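## Task

Find the black tape dispenser on a desk and place it inside the tote next to the door so that no part of it sticks out past the tote's rim. The robot must not topple or be left leaning. The dispenser has to stay there on its own; if it only stays put because the robot is holding it, the goal is not met.

## Robot and tools

Robot: a Hello Robot Stretch 4 with a single arm. It has an omni-wheel base, a lift that slides up and down a mast, and an arm that telescopes straight forward. At the end of the arm is a wrist with yaw, pitch and roll joints and a two-finger gripper. It stands about 1.6 m tall. The base rim lies within 0.23 m of the base origin. Cameras: head_camera, head_left_camera, head_right_camera and wrist_camera.

Frames: the base frame sits on the floor under the centre of the base, with x forward, y left and z up. hand_pose is reported in this frame. It is the point between the open fingertips, and the printed value may be slightly off. The odometry frame is the base frame as it was when the scene began. base_odometry comes from wheel turns only, so any slip is counted as motion. Heading runs from -3.142 to 3.142 and is positive to the left.

execute_actions(actions, cameras): actions is a list holding one action, or nothing at all. An empty list just reports the state and images. An action can contain "base", "joints" or both, plus optional "pace" and "contact_limits". The other kind of action is {"end_of_arm": "enable_torque"} on its own, which revives wrist or gripper motors that have switched off. All motions in one action start together. No action runs longer than 15 s.
- base: one command only. Each is a relative offset from where the base last measured itself, not a pose.
  - translate_m: drive straight, in metres, -2 to 2, forward positive.
  - strafe_m: slide sideways, in metres, -2 to 2, left positive.
  - rotate_rad: turn in place, in radians, -3.2 to 3.2, counter-clockwise (left) positive.
- joints: an object keyed by joint name. Every value is an absolute target, not an offset.
  - lift_m: 0 to 1.2 m.
  - arm_m: 0 to 0.55 m of extension.
  - wrist_yaw_rad: -1.134 to 4.276. 0 points forward, positive turns left, 3.14 folds the wrist back. Above 3.4 the arm may get in the way.
  - wrist_pitch_rad: -1.117 to 4.259. 0 is level and 1.57 points straight down.
  - wrist_roll_rad: -1.117 to 4.259. At 0 the fingers are level with each other. Positive turns the gripper clockwise as seen from behind it.
  - gripper_m: -0.038 to 0.141 m, the fingertip gap when empty. Values below 0 press the tips together.
  Done tolerances: lift and arm ±0.004, yaw and roll ±0.02, pitch ±0.05, gripper ±0.004. A joint target outside its range is clipped and the result says so. Any other bad value or unknown key rejects the whole call, and nothing moves.
- pace: "slow", "default", "fast" or "max". The base tops out at 0.1/0.3/0.4/0.6 m/s and 1/2/3/4 rad/s for these. With the lift above 0.2 the base is slower, down to 0.3 m/s and 1 rad/s at lift 1.2.
- contact_limits: only {"arm_m": value}, from 0 (gentlest) to 0.75 (firmest), default 0.5. It controls how hard the arm may push before it halts.
- cameras: a list of camera names, or "all". If omitted or null, all cameras are returned. [] returns none.

wait(seconds 0-10) lets time pass without sending new commands and returns the state and images. zoom_image(camera, region [x0,y0,x1,y1] in pixels, origin at top-left, at most 504x504) enlarges part of that camera's latest full image. read_manual returns licence text only. finished_scene(scene) closes the current scene for good and reports whether it succeeded. Only call it once the object is resting in the tote by itself and the gripper has let go and moved away.

Result lines:
- base_status and joint_status: how each motion ended. "done" means it reached the target; for the base it only means the wheels turned the commanded amount. "off_target" means it came to rest short of the target and may still be pushing. "contact_stop_at_<key>" means it hit something and that part goes slack. "limit_stop_at_<name>" means a built-in limit stopped it. "time_out" means it ran out of time. "torque_fault" means a wrist or gripper motor went limp until you send enable_torque.
- on_its_own: reports what was not commanded in this call. Its "held at" shows the target being held, not the actual position.
- lidar_m: 12 distances in 30-degree sectors, starting straight ahead and going counter-clockwise (4th left, 7th behind, 10th right). "-" means nothing seen, or something closer than 0.25 m. It sees table tops but misses glass and thin legs.
- wrist_depth_mm: a 7x7 grid of depths, 100-2000 mm.
- turned_by_wheels vs turned_by_imu: if they differ by more than about 0.1 rad, the base probably slipped or bumped something.
- base_tilt: lean in degrees.
- motor_effort: percent of maximum, with the peak in brackets. Readings are noisy.

A leftover target from an earlier call can keep pushing even though the statuses look fine. If one call in a reply stops, the later calls in that reply are skipped.

Procedure: start with an empty call to see the scene. Unfold the wrist by sending lift_m 0.4 together with wrist_yaw_rad 0. Drive to the desk and line the gripper up with the object. Open the gripper wider than the object, extend the arm with a low contact limit, then close to a value below the object's width. A firm grip shows as a clear change in gripper effort; the gripper reading alone proves nothing. Lift the object, retract the arm, drive to the tote by the door, hold the object over the tote's interior, lower it, release, and back away.

Avoid the following. Do not drive or turn with more than 1 kg held while arm_m is above 0.2, and be especially careful at fast or max pace. Steady pushing with a high gripper can tip the robot; a lean over 6 degrees makes lift, arm and wheels go slack. Do not let the fingertips jam against surfaces; raise the lift if they stick. Tilting the wrist up while rolling it can trigger own-body stops. Do not drop, knock over or slam objects, and do not press hard into furniture. Objects may occasionally be nudged by outside disturbances, so check again before finishing.

Each tool is called after "Emit:" by a JSON object that holds its "fn" and its "kwargs", one argument or row to a line.

## Session

Emit:
{"fn": "execute_actions", "kwargs": {
  "actions": []
}}

Scene clock: 0.00 s.
base_odometry: x=+0.000 y=+0.000 heading=+0.000 (m, m, rad; odometry frame)
turned_by_wheels: +0.000 (rad since the last result)
turned_by_imu: +0.000 (rad since the last result)
base_tilt: forward=+0.4 right=+0.2 (deg)
lidar_m: 0.86 0.92 1.21 1.13 1.18 0.86 0.82 0.87 1.20 1.67 1.21 0.90
base_status: not commanded
joint_positions: lift_m=+0.290 arm_m=+0.002 wrist_yaw_rad=+3.139 wrist_pitch_rad=-0.015 wrist_roll_rad=-0.015 gripper_m=+0.057
joint_status: not commanded
motor_effort: lift_m=+20 arm_m=-1 wrist_yaw_rad=-1 wrist_pitch_rad=-7 wrist_roll_rad=+0 gripper_m=-4 wheel_0=+0 wheel_1=+0 wheel_2=+0 (%)
hand_pose: x=-0.1153 y=+0.0883 z=+0.4720 quat_wxyz=(+0.002, +0.007, -0.007, +1.000) (m; base frame)
wrist_depth_mm: - 133 960 960 960 960 946 / - 117 163 946 960 960 960 / - 128 179 976 960 960 976 / 134 136 960 960 991 991 976 / 976 960 960 960 976 976 991 / 960 976 211 960 196 991 991 / 946 976 960 - 960 946 1008
pictures: head_camera, head_left_camera, head_right_camera, wrist_camera
Images, in order (width x height): head_camera 420x560, head_left_camera 420x672, head_right_camera 420x672, wrist_camera 616x392.

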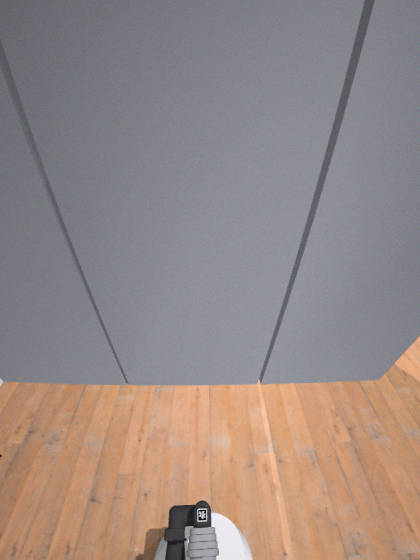

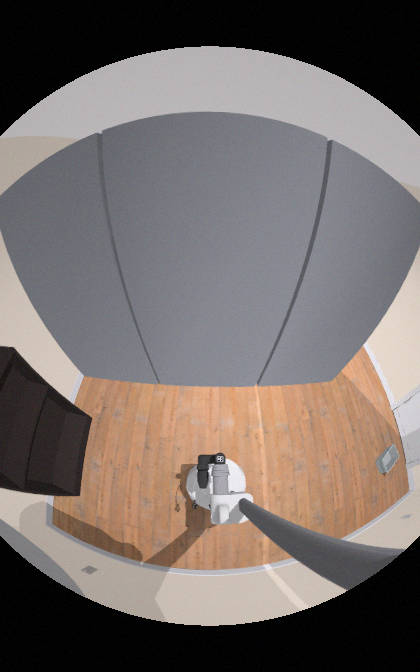

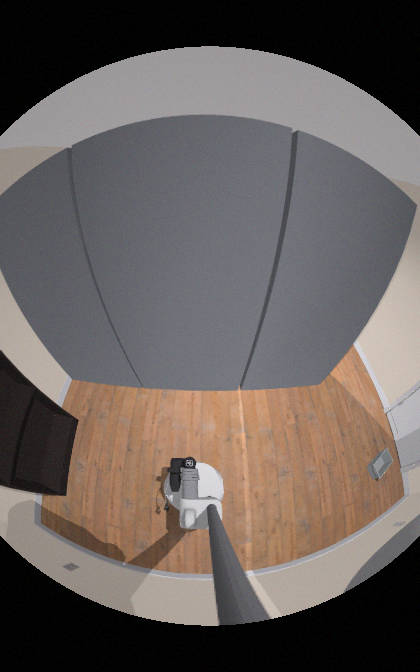

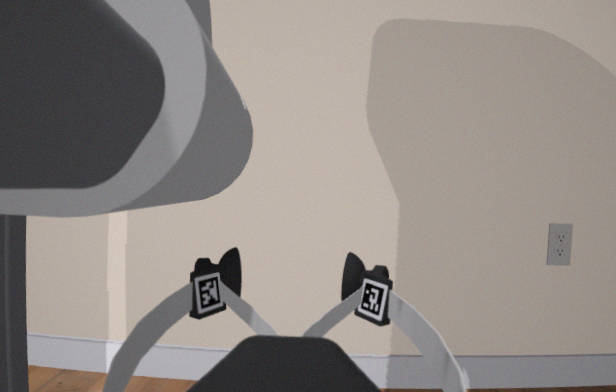

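Emit:
{"fn": "execute_actions", "kwargs": {
  "actions": [
    {"base":{"rotate_rad":-1.2},"pace":"fast"}
  ],
  "cameras": ["head_camera","head_left_camera"]
}}

Scene clock: 2.23 s.
base_odometry: x=+0.000 y=+0.000 heading=-1.200 (m, m, rad; odometry frame)
turned_by_wheels: -1.200 (rad since the last result)
turned_by_imu: -1.211 (rad since the last result)
base_tilt: forward=+0.3 right=+0.2 (deg)
lidar_m: 1.46 0.95 0.85 0.85 1.12 1.12 1.16 0.91 0.82 0.84 1.07 1.68
base_status: done
joint_positions: lift_m=+0.290 arm_m=+0.002 wrist_yaw_rad=+3.139 wrist_pitch_rad=-0.015 wrist_roll_rad=-0.015 gripper_m=+0.057
joint_status: not commanded
motor_effort: lift_m=+21(21) arm_m=-1(1) wrist_yaw_rad=-2(2) wrist_pitch_rad=-8(10) wrist_roll_rad=+0(0) gripper_m=-2(3) wheel_0=+0(9) wheel_1=+0(11) wheel_2=+0(13) (%)
hand_pose: x=-0.1153 y=+0.0883 z=+0.4720 quat_wxyz=(+0.002, +0.007, -0.007, +1.000) (m; base frame)
wrist_depth_mm: - 133 1618 1661 1397 1255 1308 / - 117 163 1537 1499 1366 1281 / - 128 178 1537 1464 1366 1281 / 133 136 1661 1537 1499 1366 1281 / 960 1229 1618 1576 1464 1336 1308 / 960 1118 211 1366 196 1336 1281 / 931 991 1118 - 1098 1098 1098
pictures: head_camera, head_left_camera
Images, in order (width x height): head_camera 420x560, head_left_camera 420x672.

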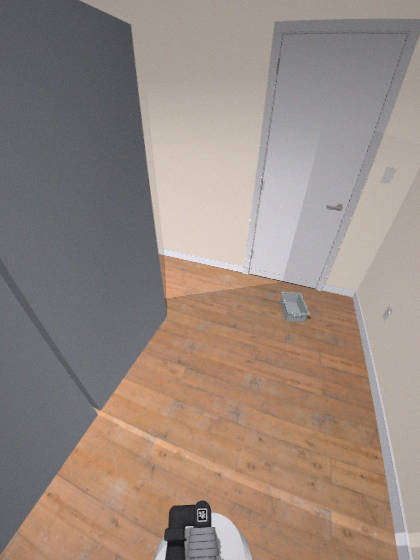

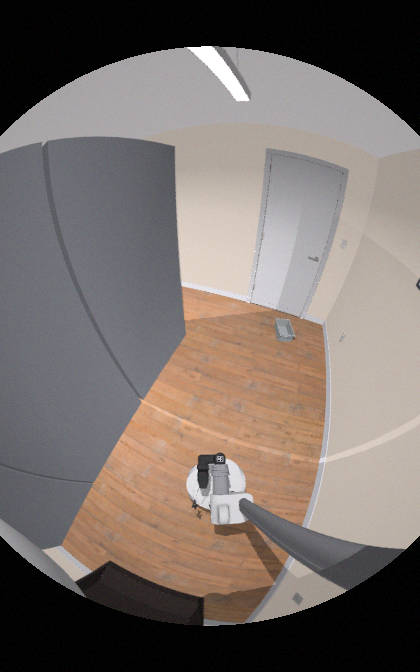

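Emit:
{"fn": "execute_actions", "kwargs": {
  "actions": [
    {"base":{"translate_m":2.0},"pace":"max"}
  ],
  "cameras": []
}}

Emit:
{"fn": "execute_actions", "kwargs": {
  "actions": [
    {"base":{"rotate_rad":1.5},"pace":"fast"}
  ],
  "cameras": ["head_camera","head_left_camera"]
}}

Scene clock: 10.50 s.
base_odometry: x=+0.725 y=-1.864 heading=-1.200 (m, m, rad; odometry frame)
turned_by_wheels: +0.000 (rad since the last result)
turned_by_imu: +0.000 (rad since the last result)
base_tilt: forward=+0.5 right=+0.3 (deg)
lidar_m: 0.44 0.55 1.16 2.35 0.53 0.50 2.69 1.75 0.84 0.70 0.47 0.42
base_status: done
joint_positions: lift_m=+0.290 arm_m=+0.002 wrist_yaw_rad=+3.139 wrist_pitch_rad=-0.015 wrist_roll_rad=-0.015 gripper_m=+0.057
joint_status: not commanded
motor_effort: lift_m=+21(21) arm_m=-1(0) wrist_yaw_rad=-1(3) wrist_pitch_rad=-9(11) wrist_roll_rad=+0(1) gripper_m=-2(3) wheel_0=-2(6) wheel_1=-1(7) wheel_2=+2(15) (%)
hand_pose: x=-0.1153 y=+0.0883 z=+0.4720 quat_wxyz=(+0.002, +0.007, -0.007, +1.000) (m; base frame)
wrist_depth_mm: - 133 - - - 530 492 / - 117 163 - - 525 492 / - 128 179 - - 525 496 / 133 136 - - - 530 492 / 1756 - - - - 525 496 / 1397 1430 211 1499 196 530 496 / 1025 976 1138 - 1118 521 496
pictures: none
No camera images: the call's "cameras" was empty. Leave "cameras" out to get every camera's image.

Scene clock: 12.20 s.
base_odometry: x=+0.725 y=-1.864 heading=+0.300 (m, m, rad; odometry frame)
turned_by_wheels: +1.500 (rad since the last result)
turned_by_imu: +1.514 (rad since the last result)
base_tilt: forward=+0.3 right=+0.2 (deg)
lidar_m: 2.36 0.54 0.50 2.94 1.78 0.90 0.79 0.51 0.44 0.42 0.54 1.02
base_status: done
joint_positions: lift_m=+0.290 arm_m=+0.002 wrist_yaw_rad=+3.139 wrist_pitch_rad=-0.015 wrist_roll_rad=-0.015 gripper_m=+0.057
joint_status: not commanded
motor_effort: lift_m=+21(21) arm_m=-1(1) wrist_yaw_rad=-1(1) wrist_pitch_rad=-9(8) wrist_roll_rad=+0(1) gripper_m=-1(1) wheel_0=-1(6) wheel_1=-2(8) wheel_2=-1(6) (%)
hand_pose: x=-0.1152 y=+0.0883 z=+0.4720 quat_wxyz=(+0.002, +0.007, -0.007, +1.000) (m; base frame)
wrist_depth_mm: - 133 1042 1756 1661 1576 1499 / - 117 163 1708 1661 1618 1464 / - 128 179 1756 1756 1618 1499 / 133 136 1025 1756 1661 1537 1537 / 597 741 1025 1708 1618 1576 1464 / 597 691 211 1499 196 1537 1499 / 597 691 991 - 976 1160 1205
pictures: head_camera, head_left_camera
Images, in order (width x height): head_camera 420x560, head_left_camera 420x672.

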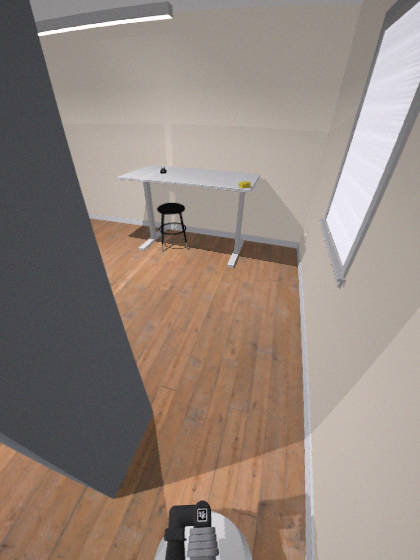

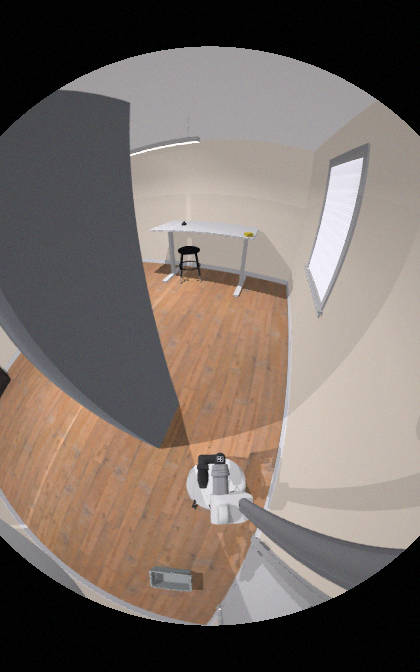

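Emit:
{"fn": "zoom_image", "kwargs": {
  "camera": "head_camera",
  "region": [110, 150, 270, 270]
}}

Emit:
{"fn": "execute_actions", "kwargs": {
  "actions": [
    {"base":{"rotate_rad":-0.2},"pace":"fast"}
  ],
  "cameras": []
}}

Emit:
{"fn": "execute_actions", "kwargs": {
  "actions": [
    {"base":{"translate_m":1.3},"pace":"max"}
  ],
  "cameras": ["head_camera","head_left_camera"]
}}

Region (110, 150, 270, 270) of head_camera's 420x560 image, scaled by 3.150, with more detail than that image has; it fills the top 378 rows of this view, and the rest is white.

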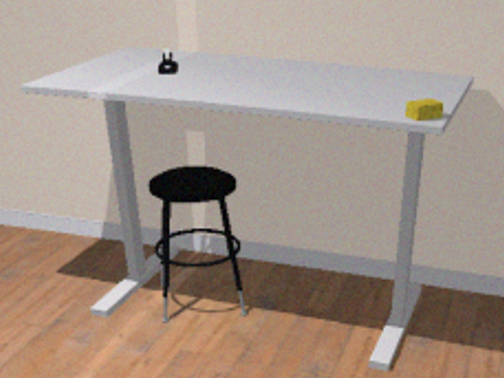

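Scene clock: 16.00 s.
base_odometry: x=+0.725 y=-1.864 heading=+0.100 (m, m, rad; odometry frame)
turned_by_wheels: -0.200 (rad since the last result)
turned_by_imu: -0.201 (rad since the last result)
base_tilt: forward=+0.4 right=+0.2 (deg)
lidar_m: 2.35 0.67 0.50 0.81 2.03 0.92 0.84 0.56 0.41 0.41 0.46 0.69
base_status: done
joint_positions: lift_m=+0.290 arm_m=+0.002 wrist_yaw_rad=+3.139 wrist_pitch_rad=-0.015 wrist_roll_rad=-0.015 gripper_m=+0.057
joint_status: not commanded
motor_effort: lift_m=+21(21) arm_m=-1(1) wrist_yaw_rad=-1(3) wrist_pitch_rad=-8(9) wrist_roll_rad=-1(1) gripper_m=-3(3) wheel_0=+1(6) wheel_1=+1(2) wheel_2=+1(6) (%)
hand_pose: x=-0.1152 y=+0.0883 z=+0.4720 quat_wxyz=(+0.002, +0.007, -0.007, +1.000) (m; base frame)
wrist_depth_mm: - 134 1576 1708 1661 1708 1618 / - 117 163 1708 1661 1661 1661 / - 128 179 1808 1661 1661 1661 / 133 135 1576 1708 1708 1661 1618 / 683 960 1618 1756 1708 1661 1618 / 691 854 211 1205 196 1661 1661 / 691 854 1118 - 1060 1118 1229
pictures: none
No camera images: the call's "cameras" was empty. Leave "cameras" out to get every camera's image.

Scene clock: 19.83 s.
base_odometry: x=+2.019 y=-1.734 heading=+0.100 (m, m, rad; odometry frame)
turned_by_wheels: +0.000 (rad since the last result)
turned_by_imu: +0.000 (rad since the last result)
base_tilt: forward=+0.5 right=+0.1 (deg)
lidar_m: 1.03 1.10 1.81 1.95 0.92 0.79 1.65 0.78 0.59 0.54 0.59 0.92
base_status: done
joint_positions: lift_m=+0.290 arm_m=+0.002 wrist_yaw_rad=+3.139 wrist_pitch_rad=-0.015 wrist_roll_rad=-0.015 gripper_m=+0.057
joint_status: not commanded
motor_effort: lift_m=+21(21) arm_m=-1(1) wrist_yaw_rad=-1(2) wrist_pitch_rad=-10(7) wrist_roll_rad=-1(1) gripper_m=-1(3) wheel_0=+0(7) wheel_1=+0(7) wheel_2=+2(13) (%)
hand_pose: x=-0.1152 y=+0.0883 z=+0.4720 quat_wxyz=(+0.002, +0.007, -0.007, +1.000) (m; base frame)
wrist_depth_mm: - 133 - - - 931 946 / - 117 163 - - 1160 1182 / - 128 179 - - 1205 1229 / 133 136 - - - 917 1182 / 904 1255 1983 - - 1205 1182 / 917 1138 211 1499 196 1229 1229 / 891 991 1118 - 1118 946 1025
pictures: head_camera, head_left_camera
Images, in order (width x height): head_camera 420x560, head_left_camera 420x672.

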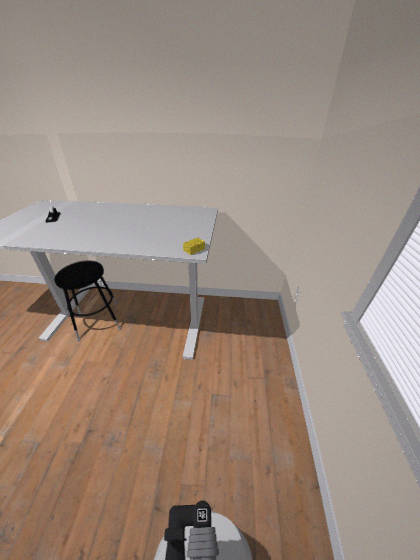

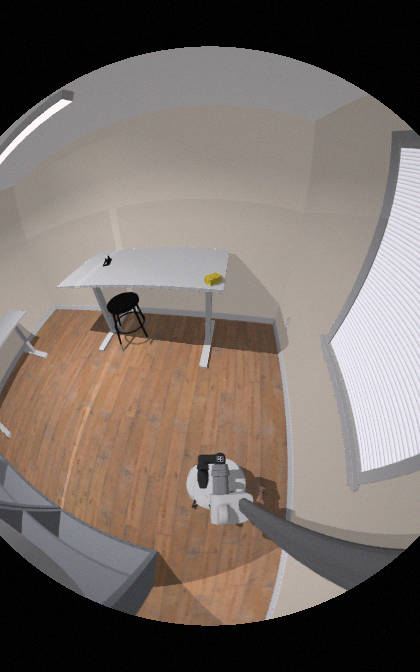

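Emit:
{"fn": "execute_actions", "kwargs": {
  "actions": [
    {"base":{"strafe_m":1.05},"joints":{"lift_m":1.0,"wrist_yaw_rad":0,"gripper_m":0.13},"pace":"fast"}
  ]
}}

Scene clock: 25.60 s.
base_odometry: x=+1.914 y=-0.689 heading=+0.100 (m, m, rad; odometry frame)
turned_by_wheels: +0.000 (rad since the last result)
turned_by_imu: +0.005 (rad since the last result)
base_tilt: forward=+0.4 right=+0.3 (deg)
lidar_m: 1.16 1.32 1.33 1.30 0.72 0.58 0.55 0.64 1.64 1.60 1.49 1.20
base_status: done
joint_positions: lift_m=+1.000 arm_m=+0.002 wrist_yaw_rad=+0.000 wrist_pitch_rad=-0.015 wrist_roll_rad=-0.015 gripper_m=+0.130
joint_status: all done
motor_effort: lift_m=+25(25) arm_m=-1(1) wrist_yaw_rad=-3(9) wrist_pitch_rad=-9(9) wrist_roll_rad=+0(0) gripper_m=+3(5) wheel_0=+1(12) wheel_1=-1(9) wheel_2=+0(1) (%)
hand_pose: x=+0.4614 y=-0.0873 z=+1.1821 quat_wxyz=(+1.000, -0.007, -0.007, +0.000) (m; base frame)
wrist_depth_mm: 1863 1863 1756 1756 1756 1708 1661 / 1863 1808 1863 1808 1708 1661 1661 / 1863 1863 1808 1756 1756 1708 1661 / 1863 1863 1808 1808 1708 1661 1661 / 1921 1863 1499 1537 1808 1708 1618 / 1983 1808 1008 1025 220 1008 1025 / 1983 1808 1863 - 1808 1708 1618
pictures: head_camera, head_left_camera, head_right_camera, wrist_camera
Images, in order (width x height): head_camera 420x560, head_left_camera 420x672, head_right_camera 420x672, wrist_camera 616x392.

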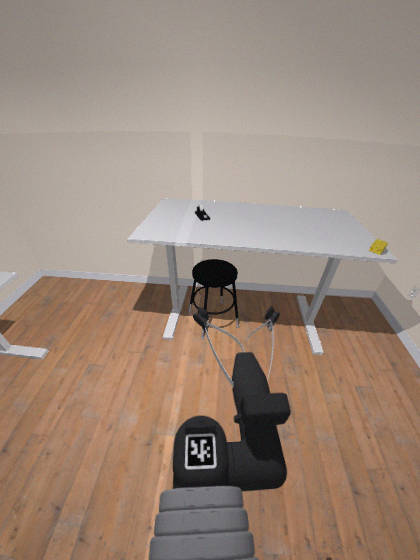

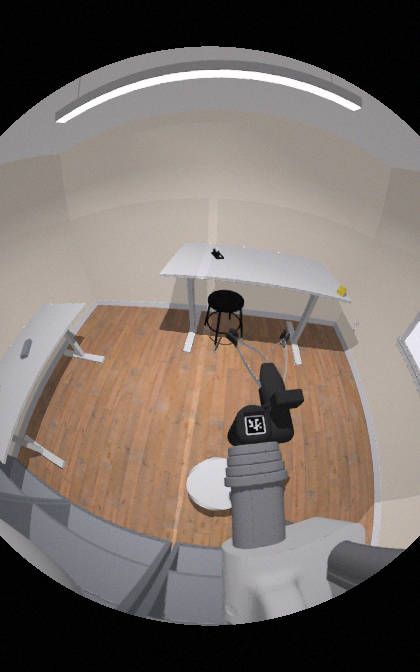

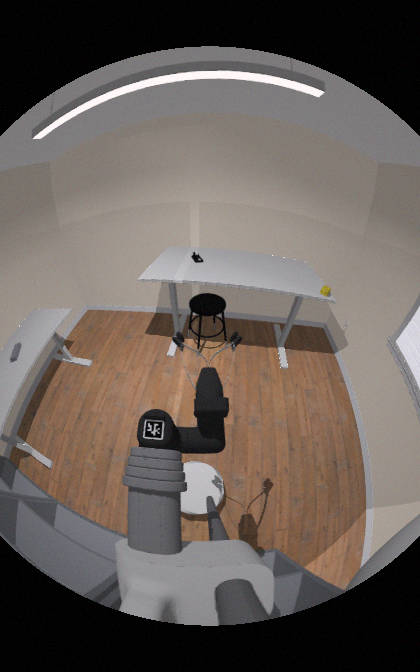

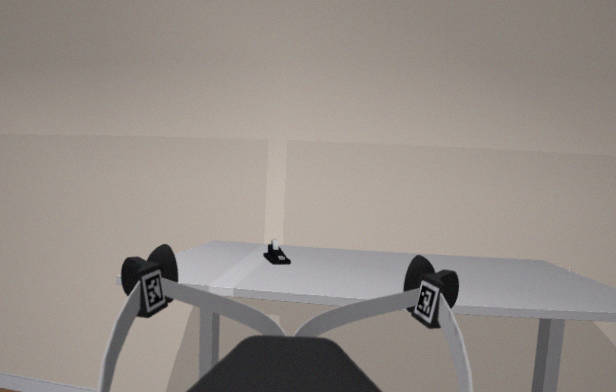

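Emit:
{"fn": "zoom_image", "kwargs": {
  "camera": "head_camera",
  "region": [170, 190, 240, 240]
}}

Emit:
{"fn": "zoom_image", "kwargs": {
  "camera": "head_left_camera",
  "region": [0, 290, 120, 470]
}}

Region (170, 190, 240, 240) of head_camera's 420x560 image, scaled by 7.200, with more detail than that image has; it fills the top 360 rows of this view, and the rest is white.

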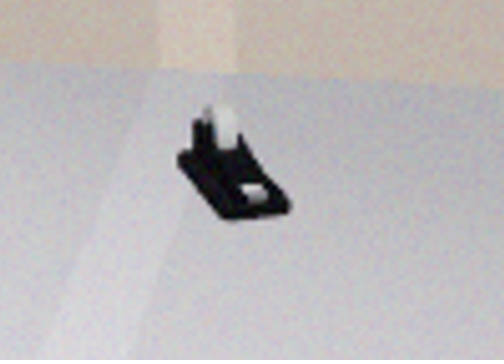

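Region (0, 290, 120, 470) of head_left_camera's 420x672 image, scaled by 2.800, with more detail than that image has.

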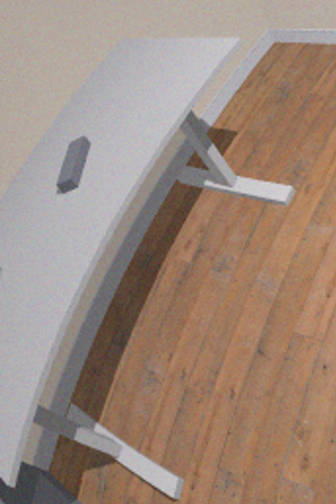

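Emit:
{"fn": "execute_actions", "kwargs": {
  "actions": [
    {"base":{"rotate_rad":-0.3},"pace":"fast"}
  ],
  "cameras": []
}}

Emit:
{"fn": "execute_actions", "kwargs": {
  "actions": [
    {"base":{"translate_m":0.75},"pace":"fast"}
  ],
  "cameras": []
}}

Emit:
{"fn": "execute_actions", "kwargs": {
  "actions": [
    {"base":{"rotate_rad":0.65},"joints":{"wrist_pitch_rad":0.3},"pace":"fast"}
  ]
}}

Scene clock: 30.97 s.
base_odometry: x=+1.914 y=-0.689 heading=-0.200 (m, m, rad; odometry frame)
turned_by_wheels: -0.300 (rad since the last result)
turned_by_imu: -0.302 (rad since the last result)
base_tilt: forward=+0.5 right=+0.2 (deg)
lidar_m: 1.17 1.18 1.47 1.31 1.00 0.61 0.55 0.56 0.70 1.60 1.62 1.33
base_status: done
joint_positions: lift_m=+1.000 arm_m=+0.002 wrist_yaw_rad=+0.000 wrist_pitch_rad=-0.015 wrist_roll_rad=-0.015 gripper_m=+0.130
joint_status: not commanded
motor_effort: lift_m=+25(25) arm_m=-1(1) wrist_yaw_rad=-1(1) wrist_pitch_rad=-9(8) wrist_roll_rad=-1(0) gripper_m=+1(1) wheel_0=+1(6) wheel_1=+1(6) wheel_2=+2(12) (%)
hand_pose: x=+0.4614 y=-0.0874 z=+1.1821 quat_wxyz=(+1.000, -0.007, -0.007, +0.000) (m; base frame)
wrist_depth_mm: 1576 1618 1618 1808 1921 1921 1708 / 1618 1661 1708 1756 1921 1983 1756 / 1618 1661 1708 1756 1863 - 1756 / 1576 1661 1808 1808 1921 - 1708 / 1308 1281 1499 1618 1661 - 1661 / 1618 946 1008 1060 220 - 1618 / 1576 1618 1756 - 1921 - 1661
pictures: none
No camera images: the call's "cameras" was empty. Leave "cameras" out to get every camera's image.

Scene clock: 34.53 s.
base_odometry: x=+2.649 y=-0.838 heading=-0.199 (m, m, rad; odometry frame)
turned_by_wheels: +0.000 (rad since the last result)
turned_by_imu: +0.000 (rad since the last result)
base_tilt: forward=+0.3 right=+0.2 (deg)
lidar_m: 0.44 0.46 0.55 1.45 1.46 1.44 1.29 1.33 1.67 1.46 0.80 0.51
base_status: done
joint_positions: lift_m=+1.000 arm_m=+0.002 wrist_yaw_rad=+0.000 wrist_pitch_rad=-0.015 wrist_roll_rad=-0.015 gripper_m=+0.130
joint_status: not commanded
motor_effort: lift_m=+25(24) arm_m=-1(1) wrist_yaw_rad=-2(3) wrist_pitch_rad=-8(8) wrist_roll_rad=-1(1) gripper_m=+1(0) wheel_0=+1(7) wheel_1=+0(5) wheel_2=-1(15) (%)
hand_pose: x=+0.4614 y=-0.0874 z=+1.1821 quat_wxyz=(+1.000, -0.007, -0.007, +0.000) (m; base frame)
wrist_depth_mm: 917 946 991 1042 1138 1160 1229 / 931 960 1008 1078 1138 1160 1255 / 917 960 1025 1078 1118 1160 1281 / 931 960 1025 1060 1138 1205 1255 / 960 976 1025 1060 1118 1182 1281 / 750 668 707 854 220 820 1281 / 539 544 597 - 634 591 615
pictures: none
No camera images: the call's "cameras" was empty. Leave "cameras" out to get every camera's image.

Scene clock: 36.10 s.
base_odometry: x=+2.649 y=-0.838 heading=+0.450 (m, m, rad; odometry frame)
turned_by_wheels: +0.650 (rad since the last result)
turned_by_imu: +0.656 (rad since the last result)
base_tilt: forward=+0.4 right=+0.1 (deg)
lidar_m: 0.46 0.63 1.45 1.48 1.38 1.28 1.35 1.57 1.46 0.66 0.42 0.43
base_status: done
joint_positions: lift_m=+1.000 arm_m=+0.002 wrist_yaw_rad=+0.000 wrist_pitch_rad=+0.302 wrist_roll_rad=-0.015 gripper_m=+0.130
joint_status: all done
motor_effort: lift_m=+25(24) arm_m=-1(1) wrist_yaw_rad=+0(2) wrist_pitch_rad=-7(6) wrist_roll_rad=+0(0) gripper_m=+1(0) wheel_0=-2(4) wheel_1=-1(5) wheel_2=-2(5) (%)
hand_pose: x=+0.4484 y=-0.0874 z=+1.0921 quat_wxyz=(+0.989, -0.007, +0.150, +0.001) (m; base frame)
wrist_depth_mm: 1537 1336 1160 1042 931 831 768 / 1618 1397 1205 1078 960 866 788 / 1756 1499 1255 1098 991 917 820 / 1756 707 741 723 798 842 842 / 496 508 525 539 554 569 580 / 1708 382 375 418 219 410 433 / 1537 1499 353 - 353 343 359
pictures: head_camera, head_left_camera, head_right_camera, wrist_camera
Images, in order (width x height): head_camera 420x560, head_left_camera 420x672, head_right_camera 420x672, wrist_camera 616x392.

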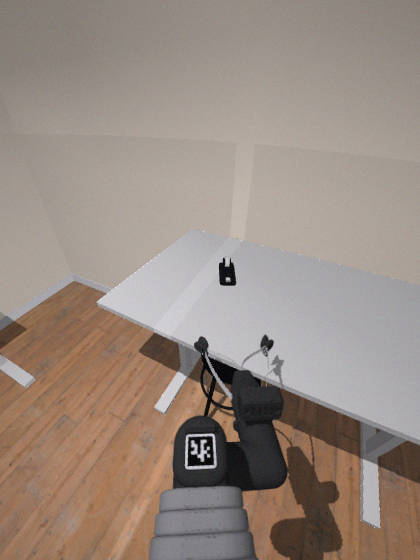

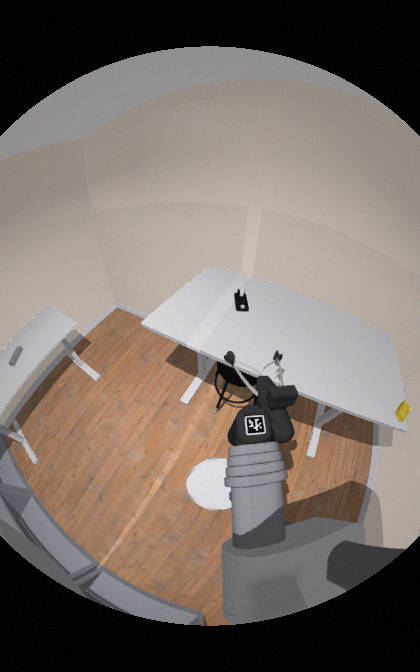

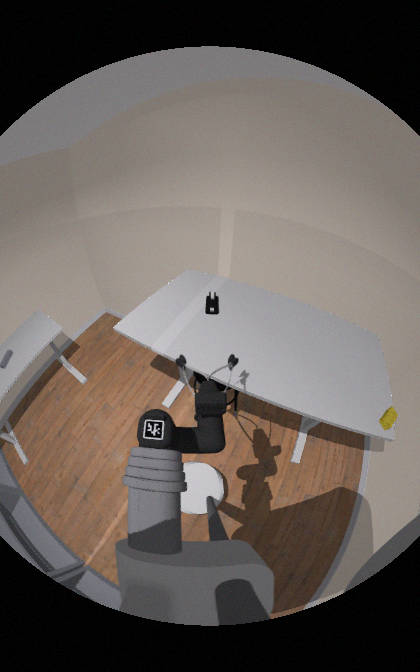

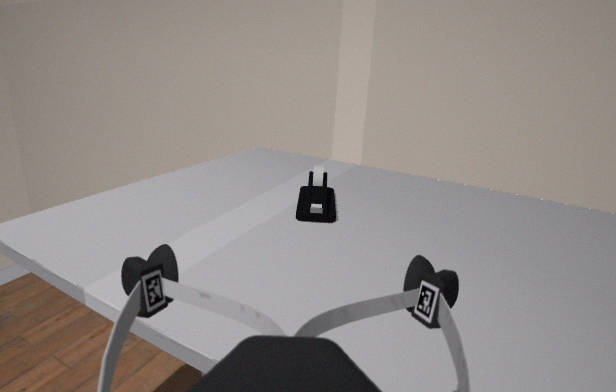

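Emit:
{"fn": "execute_actions", "kwargs": {
  "actions": [
    {"base":{"translate_m":0.12},"joints":{"arm_m":0.15,"lift_m":0.94,"gripper_m":0.14},"pace":"fast"}
  ],
  "cameras": ["head_camera","wrist_camera"]
}}

Scene clock: 40.03 s.
base_odometry: x=+2.757 y=-0.786 heading=+0.450 (m, m, rad; odometry frame)
turned_by_wheels: +0.000 (rad since the last result)
turned_by_imu: +0.001 (rad since the last result)
base_tilt: forward=+0.3 right=+0.1 (deg)
lidar_m: 0.37 0.48 1.40 1.44 1.51 1.40 1.42 1.61 1.52 0.51 0.37 0.33
base_status: done
joint_positions: lift_m=+0.940 arm_m=+0.149 wrist_yaw_rad=+0.000 wrist_pitch_rad=+0.302 wrist_roll_rad=-0.015 gripper_m=+0.140
joint_status: all done
motor_effort: lift_m=+16(23) arm_m=+7(7) wrist_yaw_rad=-2(1) wrist_pitch_rad=-7(9) wrist_roll_rad=+0(1) gripper_m=+1(1) wheel_0=+1(5) wheel_1=+0(8) wheel_2=+0(4) (%)
hand_pose: x=+0.5952 y=-0.0874 z=+1.0327 quat_wxyz=(+0.989, -0.007, +0.150, +0.001) (m; base frame)
wrist_depth_mm: 1160 1008 866 798 707 640 597 / 1229 1078 917 809 732 668 603 / 1308 1138 960 831 778 683 634 / 1336 549 564 539 615 640 640 / 377 389 404 387 427 436 449 / 293 274 287 315 296 314 334 / 243 246 260 - 271 263 270
pictures: head_camera, wrist_camera
Images, in order (width x height): head_camera 420x560, wrist_camera 616x392.

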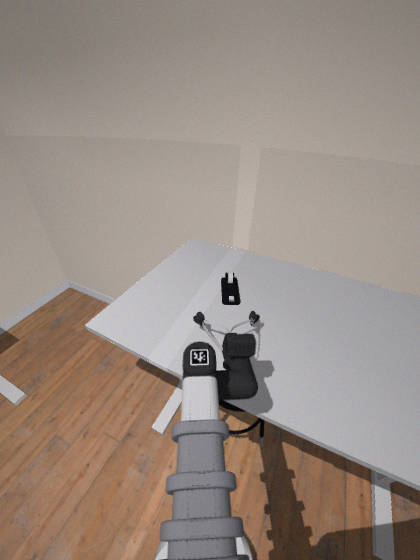

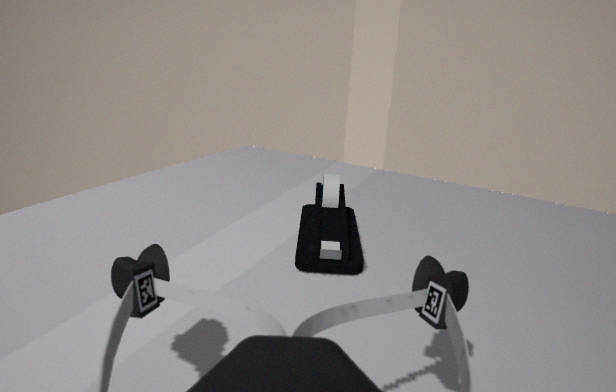

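Emit:
{"fn": "execute_actions", "kwargs": {
  "actions": [
    {"base":{"strafe_m":-0.033},"joints":{"arm_m":0.22,"lift_m":0.89}}
  ],
  "cameras": ["wrist_camera"]
}}

Scene clock: 43.03 s.
base_odometry: x=+2.771 y=-0.816 heading=+0.450 (m, m, rad; odometry frame)
turned_by_wheels: +0.000 (rad since the last result)
turned_by_imu: +0.000 (rad since the last result)
base_tilt: forward=+0.5 right=+0.1 (deg)
lidar_m: 0.34 0.45 1.41 1.48 1.50 1.41 1.48 1.58 1.46 0.48 0.34 0.29
base_status: done
joint_positions: lift_m=+0.890 arm_m=+0.219 wrist_yaw_rad=+0.000 wrist_pitch_rad=+0.302 wrist_roll_rad=-0.015 gripper_m=+0.140
joint_status: all done
motor_effort: lift_m=+16(19) arm_m=+7(7) wrist_yaw_rad=-1(3) wrist_pitch_rad=-8(7) wrist_roll_rad=+0(0) gripper_m=+0(2) wheel_0=+0(6) wheel_1=+0(10) wheel_2=+0(0) (%)
hand_pose: x=+0.6651 y=-0.0874 z=+0.9828 quat_wxyz=(+0.989, -0.007, +0.150, +0.001) (m; base frame)
wrist_depth_mm: 1025 904 788 699 634 564 530 / 1098 960 820 723 654 591 554 / 1205 960 715 741 668 621 569 / 392 407 418 368 459 477 504 / 283 287 298 287 319 324 332 / 220 206 214 237 220 235 248 / 182 185 195 - 202 197 206
pictures: wrist_camera
Images, in order (width x height): wrist_camera 616x392.

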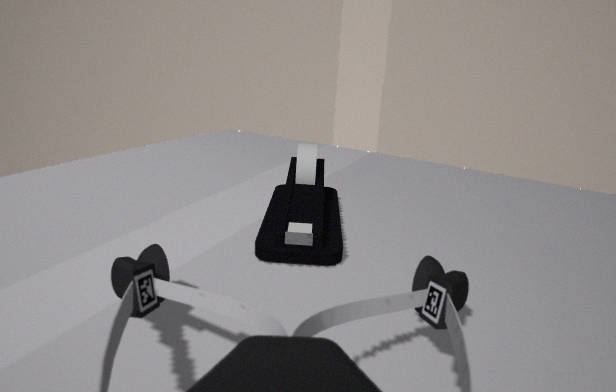

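Emit:
{"fn": "execute_actions", "kwargs": {
  "actions": [
    {"joints":{"arm_m":0.35,"lift_m":0.886},"contact_limits":{"arm_m":0.2}}
  ],
  "cameras": ["wrist_camera","head_camera"]
}}

Scene clock: 46.13 s.
base_odometry: x=+2.771 y=-0.816 heading=+0.450 (m, m, rad; odometry frame)
turned_by_wheels: +0.000 (rad since the last result)
turned_by_imu: +0.000 (rad since the last result)
base_tilt: forward=+0.4 right=+0.1 (deg)
lidar_m: 0.35 0.44 1.42 1.47 1.52 1.40 1.47 1.58 1.50 0.49 0.33 0.31
base_status: not commanded
joint_positions: lift_m=+0.886 arm_m=+0.349 wrist_yaw_rad=+0.000 wrist_pitch_rad=+0.302 wrist_roll_rad=-0.015 gripper_m=+0.140
joint_status: all done
motor_effort: lift_m=+16(17) arm_m=+7(7) wrist_yaw_rad=-2(1) wrist_pitch_rad=-8(8) wrist_roll_rad=-1(0) gripper_m=+0(1) wheel_0=-1(1) wheel_1=+0(0) wheel_2=+0(0) (%)
contact_limits: arm_m 0.2
hand_pose: x=+0.7951 y=-0.0874 z=+0.9788 quat_wxyz=(+0.989, -0.007, +0.150, +0.001) (m; base frame)
wrist_depth_mm: 854 750 654 580 521 473 436 / 917 788 683 603 539 488 452 / 976 809 676 627 569 512 473 / 382 397 413 387 442 466 477 / 274 279 294 236 309 317 322 / 213 200 208 188 214 227 241 / 177 179 185 - 190 191 200
pictures: head_camera, wrist_camera
Images, in order (width x height): head_camera 420x560, wrist_camera 616x392.

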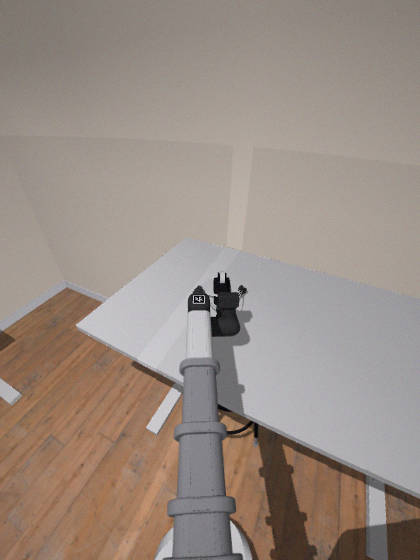

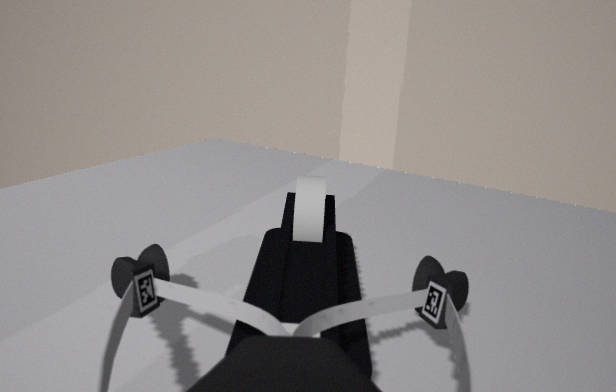

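Emit:
{"fn": "execute_actions", "kwargs": {
  "actions": [
    {"joints":{"gripper_m":0.015}}
  ],
  "cameras": ["wrist_camera"]
}}

Scene clock: 49.20 s.
base_odometry: x=+2.771 y=-0.816 heading=+0.450 (m, m, rad; odometry frame)
turned_by_wheels: +0.000 (rad since the last result)
turned_by_imu: +0.000 (rad since the last result)
base_tilt: forward=+0.4 right=+0.2 (deg)
lidar_m: 0.34 0.49 1.42 1.48 1.48 1.41 1.48 1.57 1.51 0.48 0.31 0.32
base_status: not commanded
joint_positions: lift_m=+0.886 arm_m=+0.349 wrist_yaw_rad=+0.000 wrist_pitch_rad=+0.306 wrist_roll_rad=-0.015 gripper_m=+0.016
joint_status: all done
motor_effort: lift_m=+16(16) arm_m=+6(7) wrist_yaw_rad=-3(6) wrist_pitch_rad=-20(19) wrist_roll_rad=+0(0) gripper_m=-19(20) wheel_0=-1(1) wheel_1=+0(0) wheel_2=+0(0) (%)
hand_pose: x=+0.7949 y=-0.0874 z=+0.9776 quat_wxyz=(+0.988, -0.007, +0.152, +0.001) (m; base frame)
wrist_depth_mm: 854 741 654 574 525 473 439 / 917 788 683 609 544 488 452 / 976 809 668 621 564 512 477 / 370 382 399 359 430 449 469 / 267 274 281 220 301 306 314 / 209 175 188 186 183 234 236 / 171 176 178 - 193 180 196
pictures: wrist_camera
Images, in order (width x height): wrist_camera 616x392.

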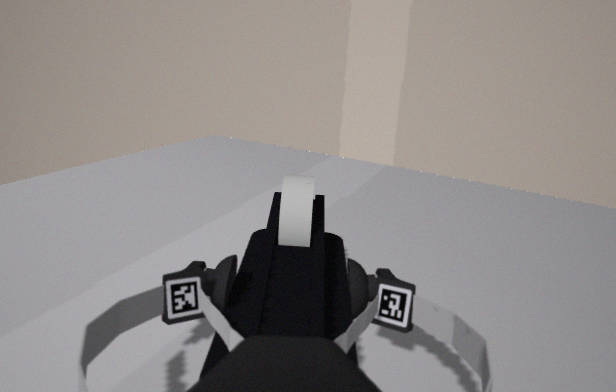

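Emit:
{"fn": "execute_actions", "kwargs": {
  "actions": [
    {"joints":{"lift_m":0.94},"pace":"slow"}
  ],
  "cameras": ["wrist_camera","head_camera"]
}}

Scene clock: 51.13 s.
base_odometry: x=+2.771 y=-0.816 heading=+0.450 (m, m, rad; odometry frame)
turned_by_wheels: +0.000 (rad since the last result)
turned_by_imu: +0.000 (rad since the last result)
base_tilt: forward=+0.3 right=+0.2 (deg)
lidar_m: 0.35 0.48 1.42 1.49 1.47 1.43 1.47 1.57 1.50 0.48 0.33 0.31
base_status: not commanded
joint_positions: lift_m=+0.939 arm_m=+0.349 wrist_yaw_rad=+0.000 wrist_pitch_rad=+0.307 wrist_roll_rad=-0.015 gripper_m=+0.016
joint_status: all done
motor_effort: lift_m=+27(30) arm_m=+6(6) wrist_yaw_rad=+0(2) wrist_pitch_rad=-23(24) wrist_roll_rad=-1(0) gripper_m=-22(24) wheel_0=+0(1) wheel_1=+0(0) wheel_2=+0(0) (%)
hand_pose: x=+0.7948 y=-0.0874 z=+1.0304 quat_wxyz=(+0.988, -0.007, +0.153, +0.001) (m; base frame)
wrist_depth_mm: 866 732 647 580 525 473 439 / 917 778 691 603 549 484 452 / 991 831 723 634 569 517 473 / 1060 530 544 512 574 530 496 / 368 377 387 220 410 421 427 / 286 174 189 187 183 320 324 / 236 241 240 - 264 245 262
pictures: head_camera, wrist_camera
Images, in order (width x height): head_camera 420x560, wrist_camera 616x392.

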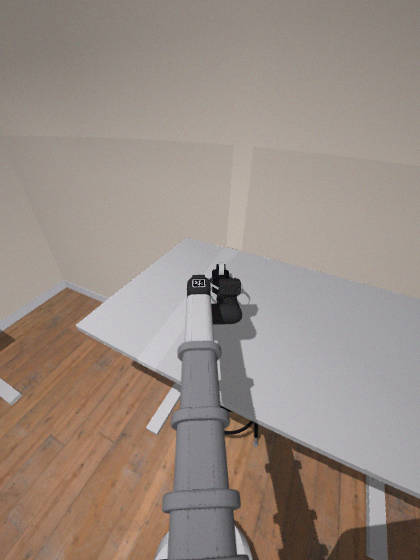

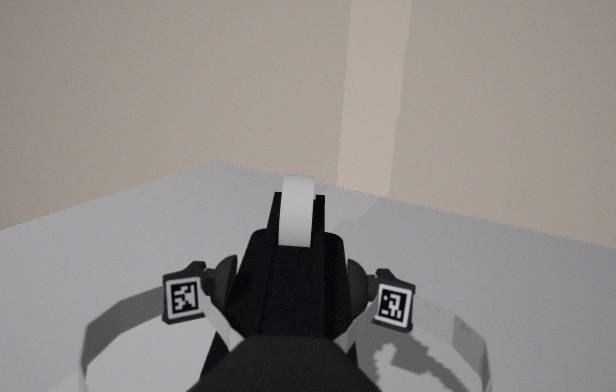

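Emit:
{"fn": "execute_actions", "kwargs": {
  "actions": [
    {"joints":{"arm_m":0.15,"lift_m":0.895}}
  ],
  "cameras": []
}}

Emit:
{"fn": "execute_actions", "kwargs": {
  "actions": [
    {"joints":{"lift_m":0.885,"gripper_m":0.13}}
  ],
  "cameras": []
}}

Emit:
{"fn": "execute_actions", "kwargs": {
  "actions": [
    {"joints":{"lift_m":1.1,"arm_m":0.295},"pace":"fast"}
  ],
  "cameras": []
}}

Emit:
{"fn": "execute_actions", "kwargs": {
  "actions": [
    {"joints":{"wrist_pitch_rad":1.1,"lift_m":1.075}}
  ],
  "cameras": ["wrist_camera","head_camera"]
}}

Scene clock: 56.37 s.
base_odometry: x=+2.771 y=-0.816 heading=+0.450 (m, m, rad; odometry frame)
turned_by_wheels: +0.000 (rad since the last result)
turned_by_imu: +0.001 (rad since the last result)
base_tilt: forward=+0.3 right=+0.2 (deg)
lidar_m: 0.35 0.48 1.42 1.48 1.51 1.42 1.48 1.58 1.49 0.49 0.34 0.31
base_status: not commanded
joint_positions: lift_m=+0.895 arm_m=+0.151 wrist_yaw_rad=+0.000 wrist_pitch_rad=+0.308 wrist_roll_rad=-0.015 gripper_m=+0.016
joint_status: all done
motor_effort: lift_m=+17(26) arm_m=-6(6) wrist_yaw_rad=-1(3) wrist_pitch_rad=-23(24) wrist_roll_rad=+0(1) gripper_m=-24(23) wheel_0=-1(1) wheel_1=+0(0) wheel_2=+0(0) (%)
hand_pose: x=+0.5970 y=-0.0875 z=+0.9861 quat_wxyz=(+0.988, -0.007, +0.153, +0.001) (m; base frame)
wrist_depth_mm: 1118 960 854 759 691 615 580 / 1182 1060 891 798 715 647 603 / 1255 1008 691 732 707 661 621 / 394 407 421 399 455 469 492 / 283 294 298 219 319 327 334 / 221 174 189 186 183 248 250 / 182 187 186 - 204 191 209
pictures: none
No camera images: the call's "cameras" was empty. Leave "cameras" out to get every camera's image.

Scene clock: 58.43 s.
base_odometry: x=+2.771 y=-0.816 heading=+0.450 (m, m, rad; odometry frame)
turned_by_wheels: +0.000 (rad since the last result)
turned_by_imu: +0.000 (rad since the last result)
base_tilt: forward=+0.5 right=+0.1 (deg)
lidar_m: 0.33 0.44 1.42 1.46 1.50 1.42 1.45 1.59 1.46 0.49 0.32 0.30
base_status: not commanded
joint_positions: lift_m=+0.885 arm_m=+0.151 wrist_yaw_rad=+0.000 wrist_pitch_rad=+0.302 wrist_roll_rad=-0.015 gripper_m=+0.130
joint_status: all done
motor_effort: lift_m=+16(17) arm_m=-6(7) wrist_yaw_rad=-1(2) wrist_pitch_rad=-8(24) wrist_roll_rad=+0(0) gripper_m=+1(19) wheel_0=+0(1) wheel_1=+0(0) wheel_2=+0(0) (%)
hand_pose: x=+0.5973 y=-0.0874 z=+0.9776 quat_wxyz=(+0.989, -0.007, +0.151, +0.001) (m; base frame)
wrist_depth_mm: 1118 991 854 759 683 627 574 / 1229 1060 904 798 715 640 603 / 1281 991 699 732 732 668 615 / 379 392 410 389 439 466 477 / 272 279 287 233 307 315 322 / 211 202 190 186 213 228 239 / 176 179 181 - 196 190 200
pictures: none
No camera images: the call's "cameras" was empty. Leave "cameras" out to get every camera's image.

Scene clock: 60.03 s.
base_odometry: x=+2.771 y=-0.816 heading=+0.450 (m, m, rad; odometry frame)
turned_by_wheels: +0.000 (rad since the last result)
turned_by_imu: +0.000 (rad since the last result)
base_tilt: forward=+0.4 right=+0.1 (deg)
lidar_m: 0.33 0.48 1.41 1.47 1.52 1.41 1.48 1.59 1.48 0.51 0.34 0.30
base_status: not commanded
joint_positions: lift_m=+1.100 arm_m=+0.294 wrist_yaw_rad=+0.000 wrist_pitch_rad=+0.302 wrist_roll_rad=-0.015 gripper_m=+0.130
joint_status: all done
motor_effort: lift_m=+25(25) arm_m=+7(7) wrist_yaw_rad=-3(1) wrist_pitch_rad=-9(10) wrist_roll_rad=+0(0) gripper_m=+2(2) wheel_0=+0(1) wheel_1=+0(0) wheel_2=+0(0) (%)
hand_pose: x=+0.7402 y=-0.0874 z=+1.1919 quat_wxyz=(+0.989, -0.007, +0.151, +0.001) (m; base frame)
wrist_depth_mm: 946 809 715 634 569 512 477 / 976 866 750 661 591 539 496 / 1060 904 788 683 621 554 517 / 1160 976 831 732 640 580 535 / 1255 1025 732 732 676 603 559 / 1336 504 525 574 219 569 569 / 442 445 469 - 488 480 492
pictures: none
No camera images: the call's "cameras" was empty. Leave "cameras" out to get every camera's image.

Scene clock: 61.07 s.
base_odometry: x=+2.771 y=-0.816 heading=+0.450 (m, m, rad; odometry frame)
turned_by_wheels: +0.000 (rad since the last result)
turned_by_imu: +0.000 (rad since the last result)
base_tilt: forward=+0.4 right=+0.1 (deg)
lidar_m: 0.31 0.49 1.41 1.46 1.49 1.41 1.47 1.59 1.50 0.48 0.34 0.31
base_status: not commanded
joint_positions: lift_m=+1.075 arm_m=+0.294 wrist_yaw_rad=+0.000 wrist_pitch_rad=+1.100 wrist_roll_rad=-0.015 gripper_m=+0.130
joint_status: all done
motor_effort: lift_m=+15(24) arm_m=+7(7) wrist_yaw_rad=-2(3) wrist_pitch_rad=-4(8) wrist_roll_rad=-1(0) gripper_m=-1(0) wheel_0=+0(0) wheel_1=+0(0) wheel_2=+1(0) (%)
hand_pose: x=+0.5955 y=-0.0874 z=+0.9965 quat_wxyz=(+0.852, -0.006, +0.523, +0.004) (m; base frame)
wrist_depth_mm: 359 359 362 368 377 382 394 / 330 332 336 343 347 353 359 / 306 307 312 317 319 324 330 / 282 287 290 249 300 303 306 / 265 268 271 236 279 282 285 / 249 247 249 227 220 263 266 / 236 238 241 - 249 249 251
pictures: head_camera, wrist_camera
Images, in order (width x height): head_camera 420x560, wrist_camera 616x392.

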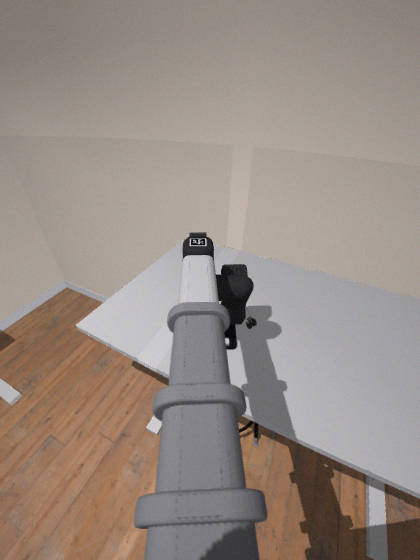

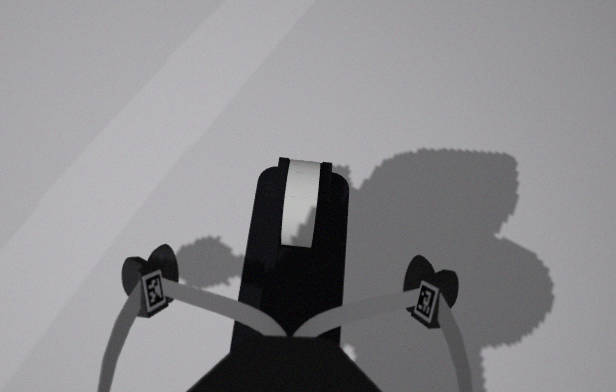

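Emit:
{"fn": "execute_actions", "kwargs": {
  "actions": [
    {"joints":{"lift_m":1.056,"arm_m":0.305,"gripper_m":0.015}}
  ],
  "cameras": ["wrist_camera"]
}}

Emit:
{"fn": "execute_actions", "kwargs": {
  "actions": [
    {"joints":{"lift_m":1.1}}
  ],
  "cameras": ["wrist_camera"]
}}

Scene clock: 65.40 s.
base_odometry: x=+2.771 y=-0.816 heading=+0.450 (m, m, rad; odometry frame)
turned_by_wheels: +0.000 (rad since the last result)
turned_by_imu: +0.001 (rad since the last result)
base_tilt: forward=+0.4 right=+0.2 (deg)
lidar_m: 0.33 0.48 1.43 1.48 1.51 1.42 1.47 1.61 1.48 0.50 0.34 0.32
base_status: not commanded
joint_positions: lift_m=+1.056 arm_m=+0.304 wrist_yaw_rad=+0.000 wrist_pitch_rad=+1.103 wrist_roll_rad=-0.015 gripper_m=+0.016
joint_status: all done
motor_effort: lift_m=+17(16) arm_m=+6(9) wrist_yaw_rad=-1(3) wrist_pitch_rad=-11(9) wrist_roll_rad=-1(0) gripper_m=-23(25) wheel_0=+0(0) wheel_1=+0(0) wheel_2=+0(0) (%)
hand_pose: x=+0.6049 y=-0.0874 z=+0.9770 quat_wxyz=(+0.852, -0.006, +0.524, +0.004) (m; base frame)
wrist_depth_mm: 327 329 334 340 343 351 359 / 303 306 310 314 319 324 330 / 278 282 286 293 296 300 304 / 262 265 266 214 274 278 282 / 245 248 239 206 256 260 262 / 229 175 199 201 183 244 244 / 217 220 223 - 229 227 231
pictures: wrist_camera
Images, in order (width x height): wrist_camera 616x392.

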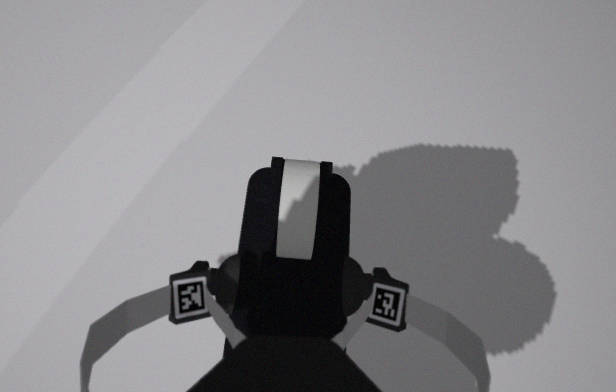

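Scene clock: 66.47 s.
base_odometry: x=+2.771 y=-0.816 heading=+0.450 (m, m, rad; odometry frame)
turned_by_wheels: +0.000 (rad since the last result)
turned_by_imu: +0.000 (rad since the last result)
base_tilt: forward=+0.4 right=+0.2 (deg)
lidar_m: 0.33 0.48 1.41 1.50 1.52 1.41 1.46 1.57 1.47 0.49 0.34 0.30
base_status: not commanded
joint_positions: lift_m=+1.099 arm_m=+0.304 wrist_yaw_rad=+0.000 wrist_pitch_rad=+1.103 wrist_roll_rad=-0.015 gripper_m=+0.016
joint_status: all done
motor_effort: lift_m=+27(29) arm_m=+6(6) wrist_yaw_rad=-3(2) wrist_pitch_rad=-12(12) wrist_roll_rad=-1(0) gripper_m=-24(25) wheel_0=-1(0) wheel_1=+0(0) wheel_2=+0(0) (%)
hand_pose: x=+0.6048 y=-0.0874 z=+1.0202 quat_wxyz=(+0.852, -0.006, +0.524, +0.004) (m; base frame)
wrist_depth_mm: 384 389 394 399 404 415 424 / 359 362 364 368 375 382 387 / 329 332 338 342 347 353 357 / 307 312 312 213 322 329 330 / 286 291 239 207 303 306 309 / 271 175 199 202 183 286 290 / 256 257 262 - 268 266 272
pictures: wrist_camera
Images, in order (width x height): wrist_camera 616x392.

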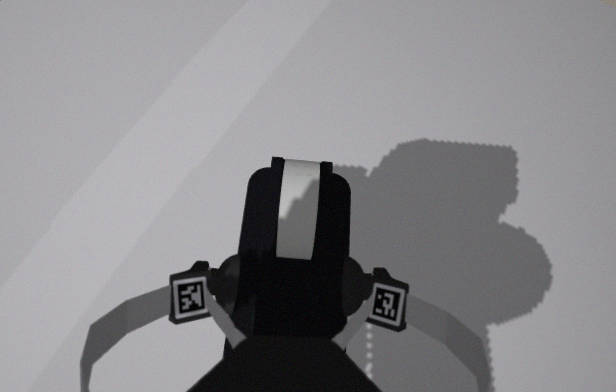

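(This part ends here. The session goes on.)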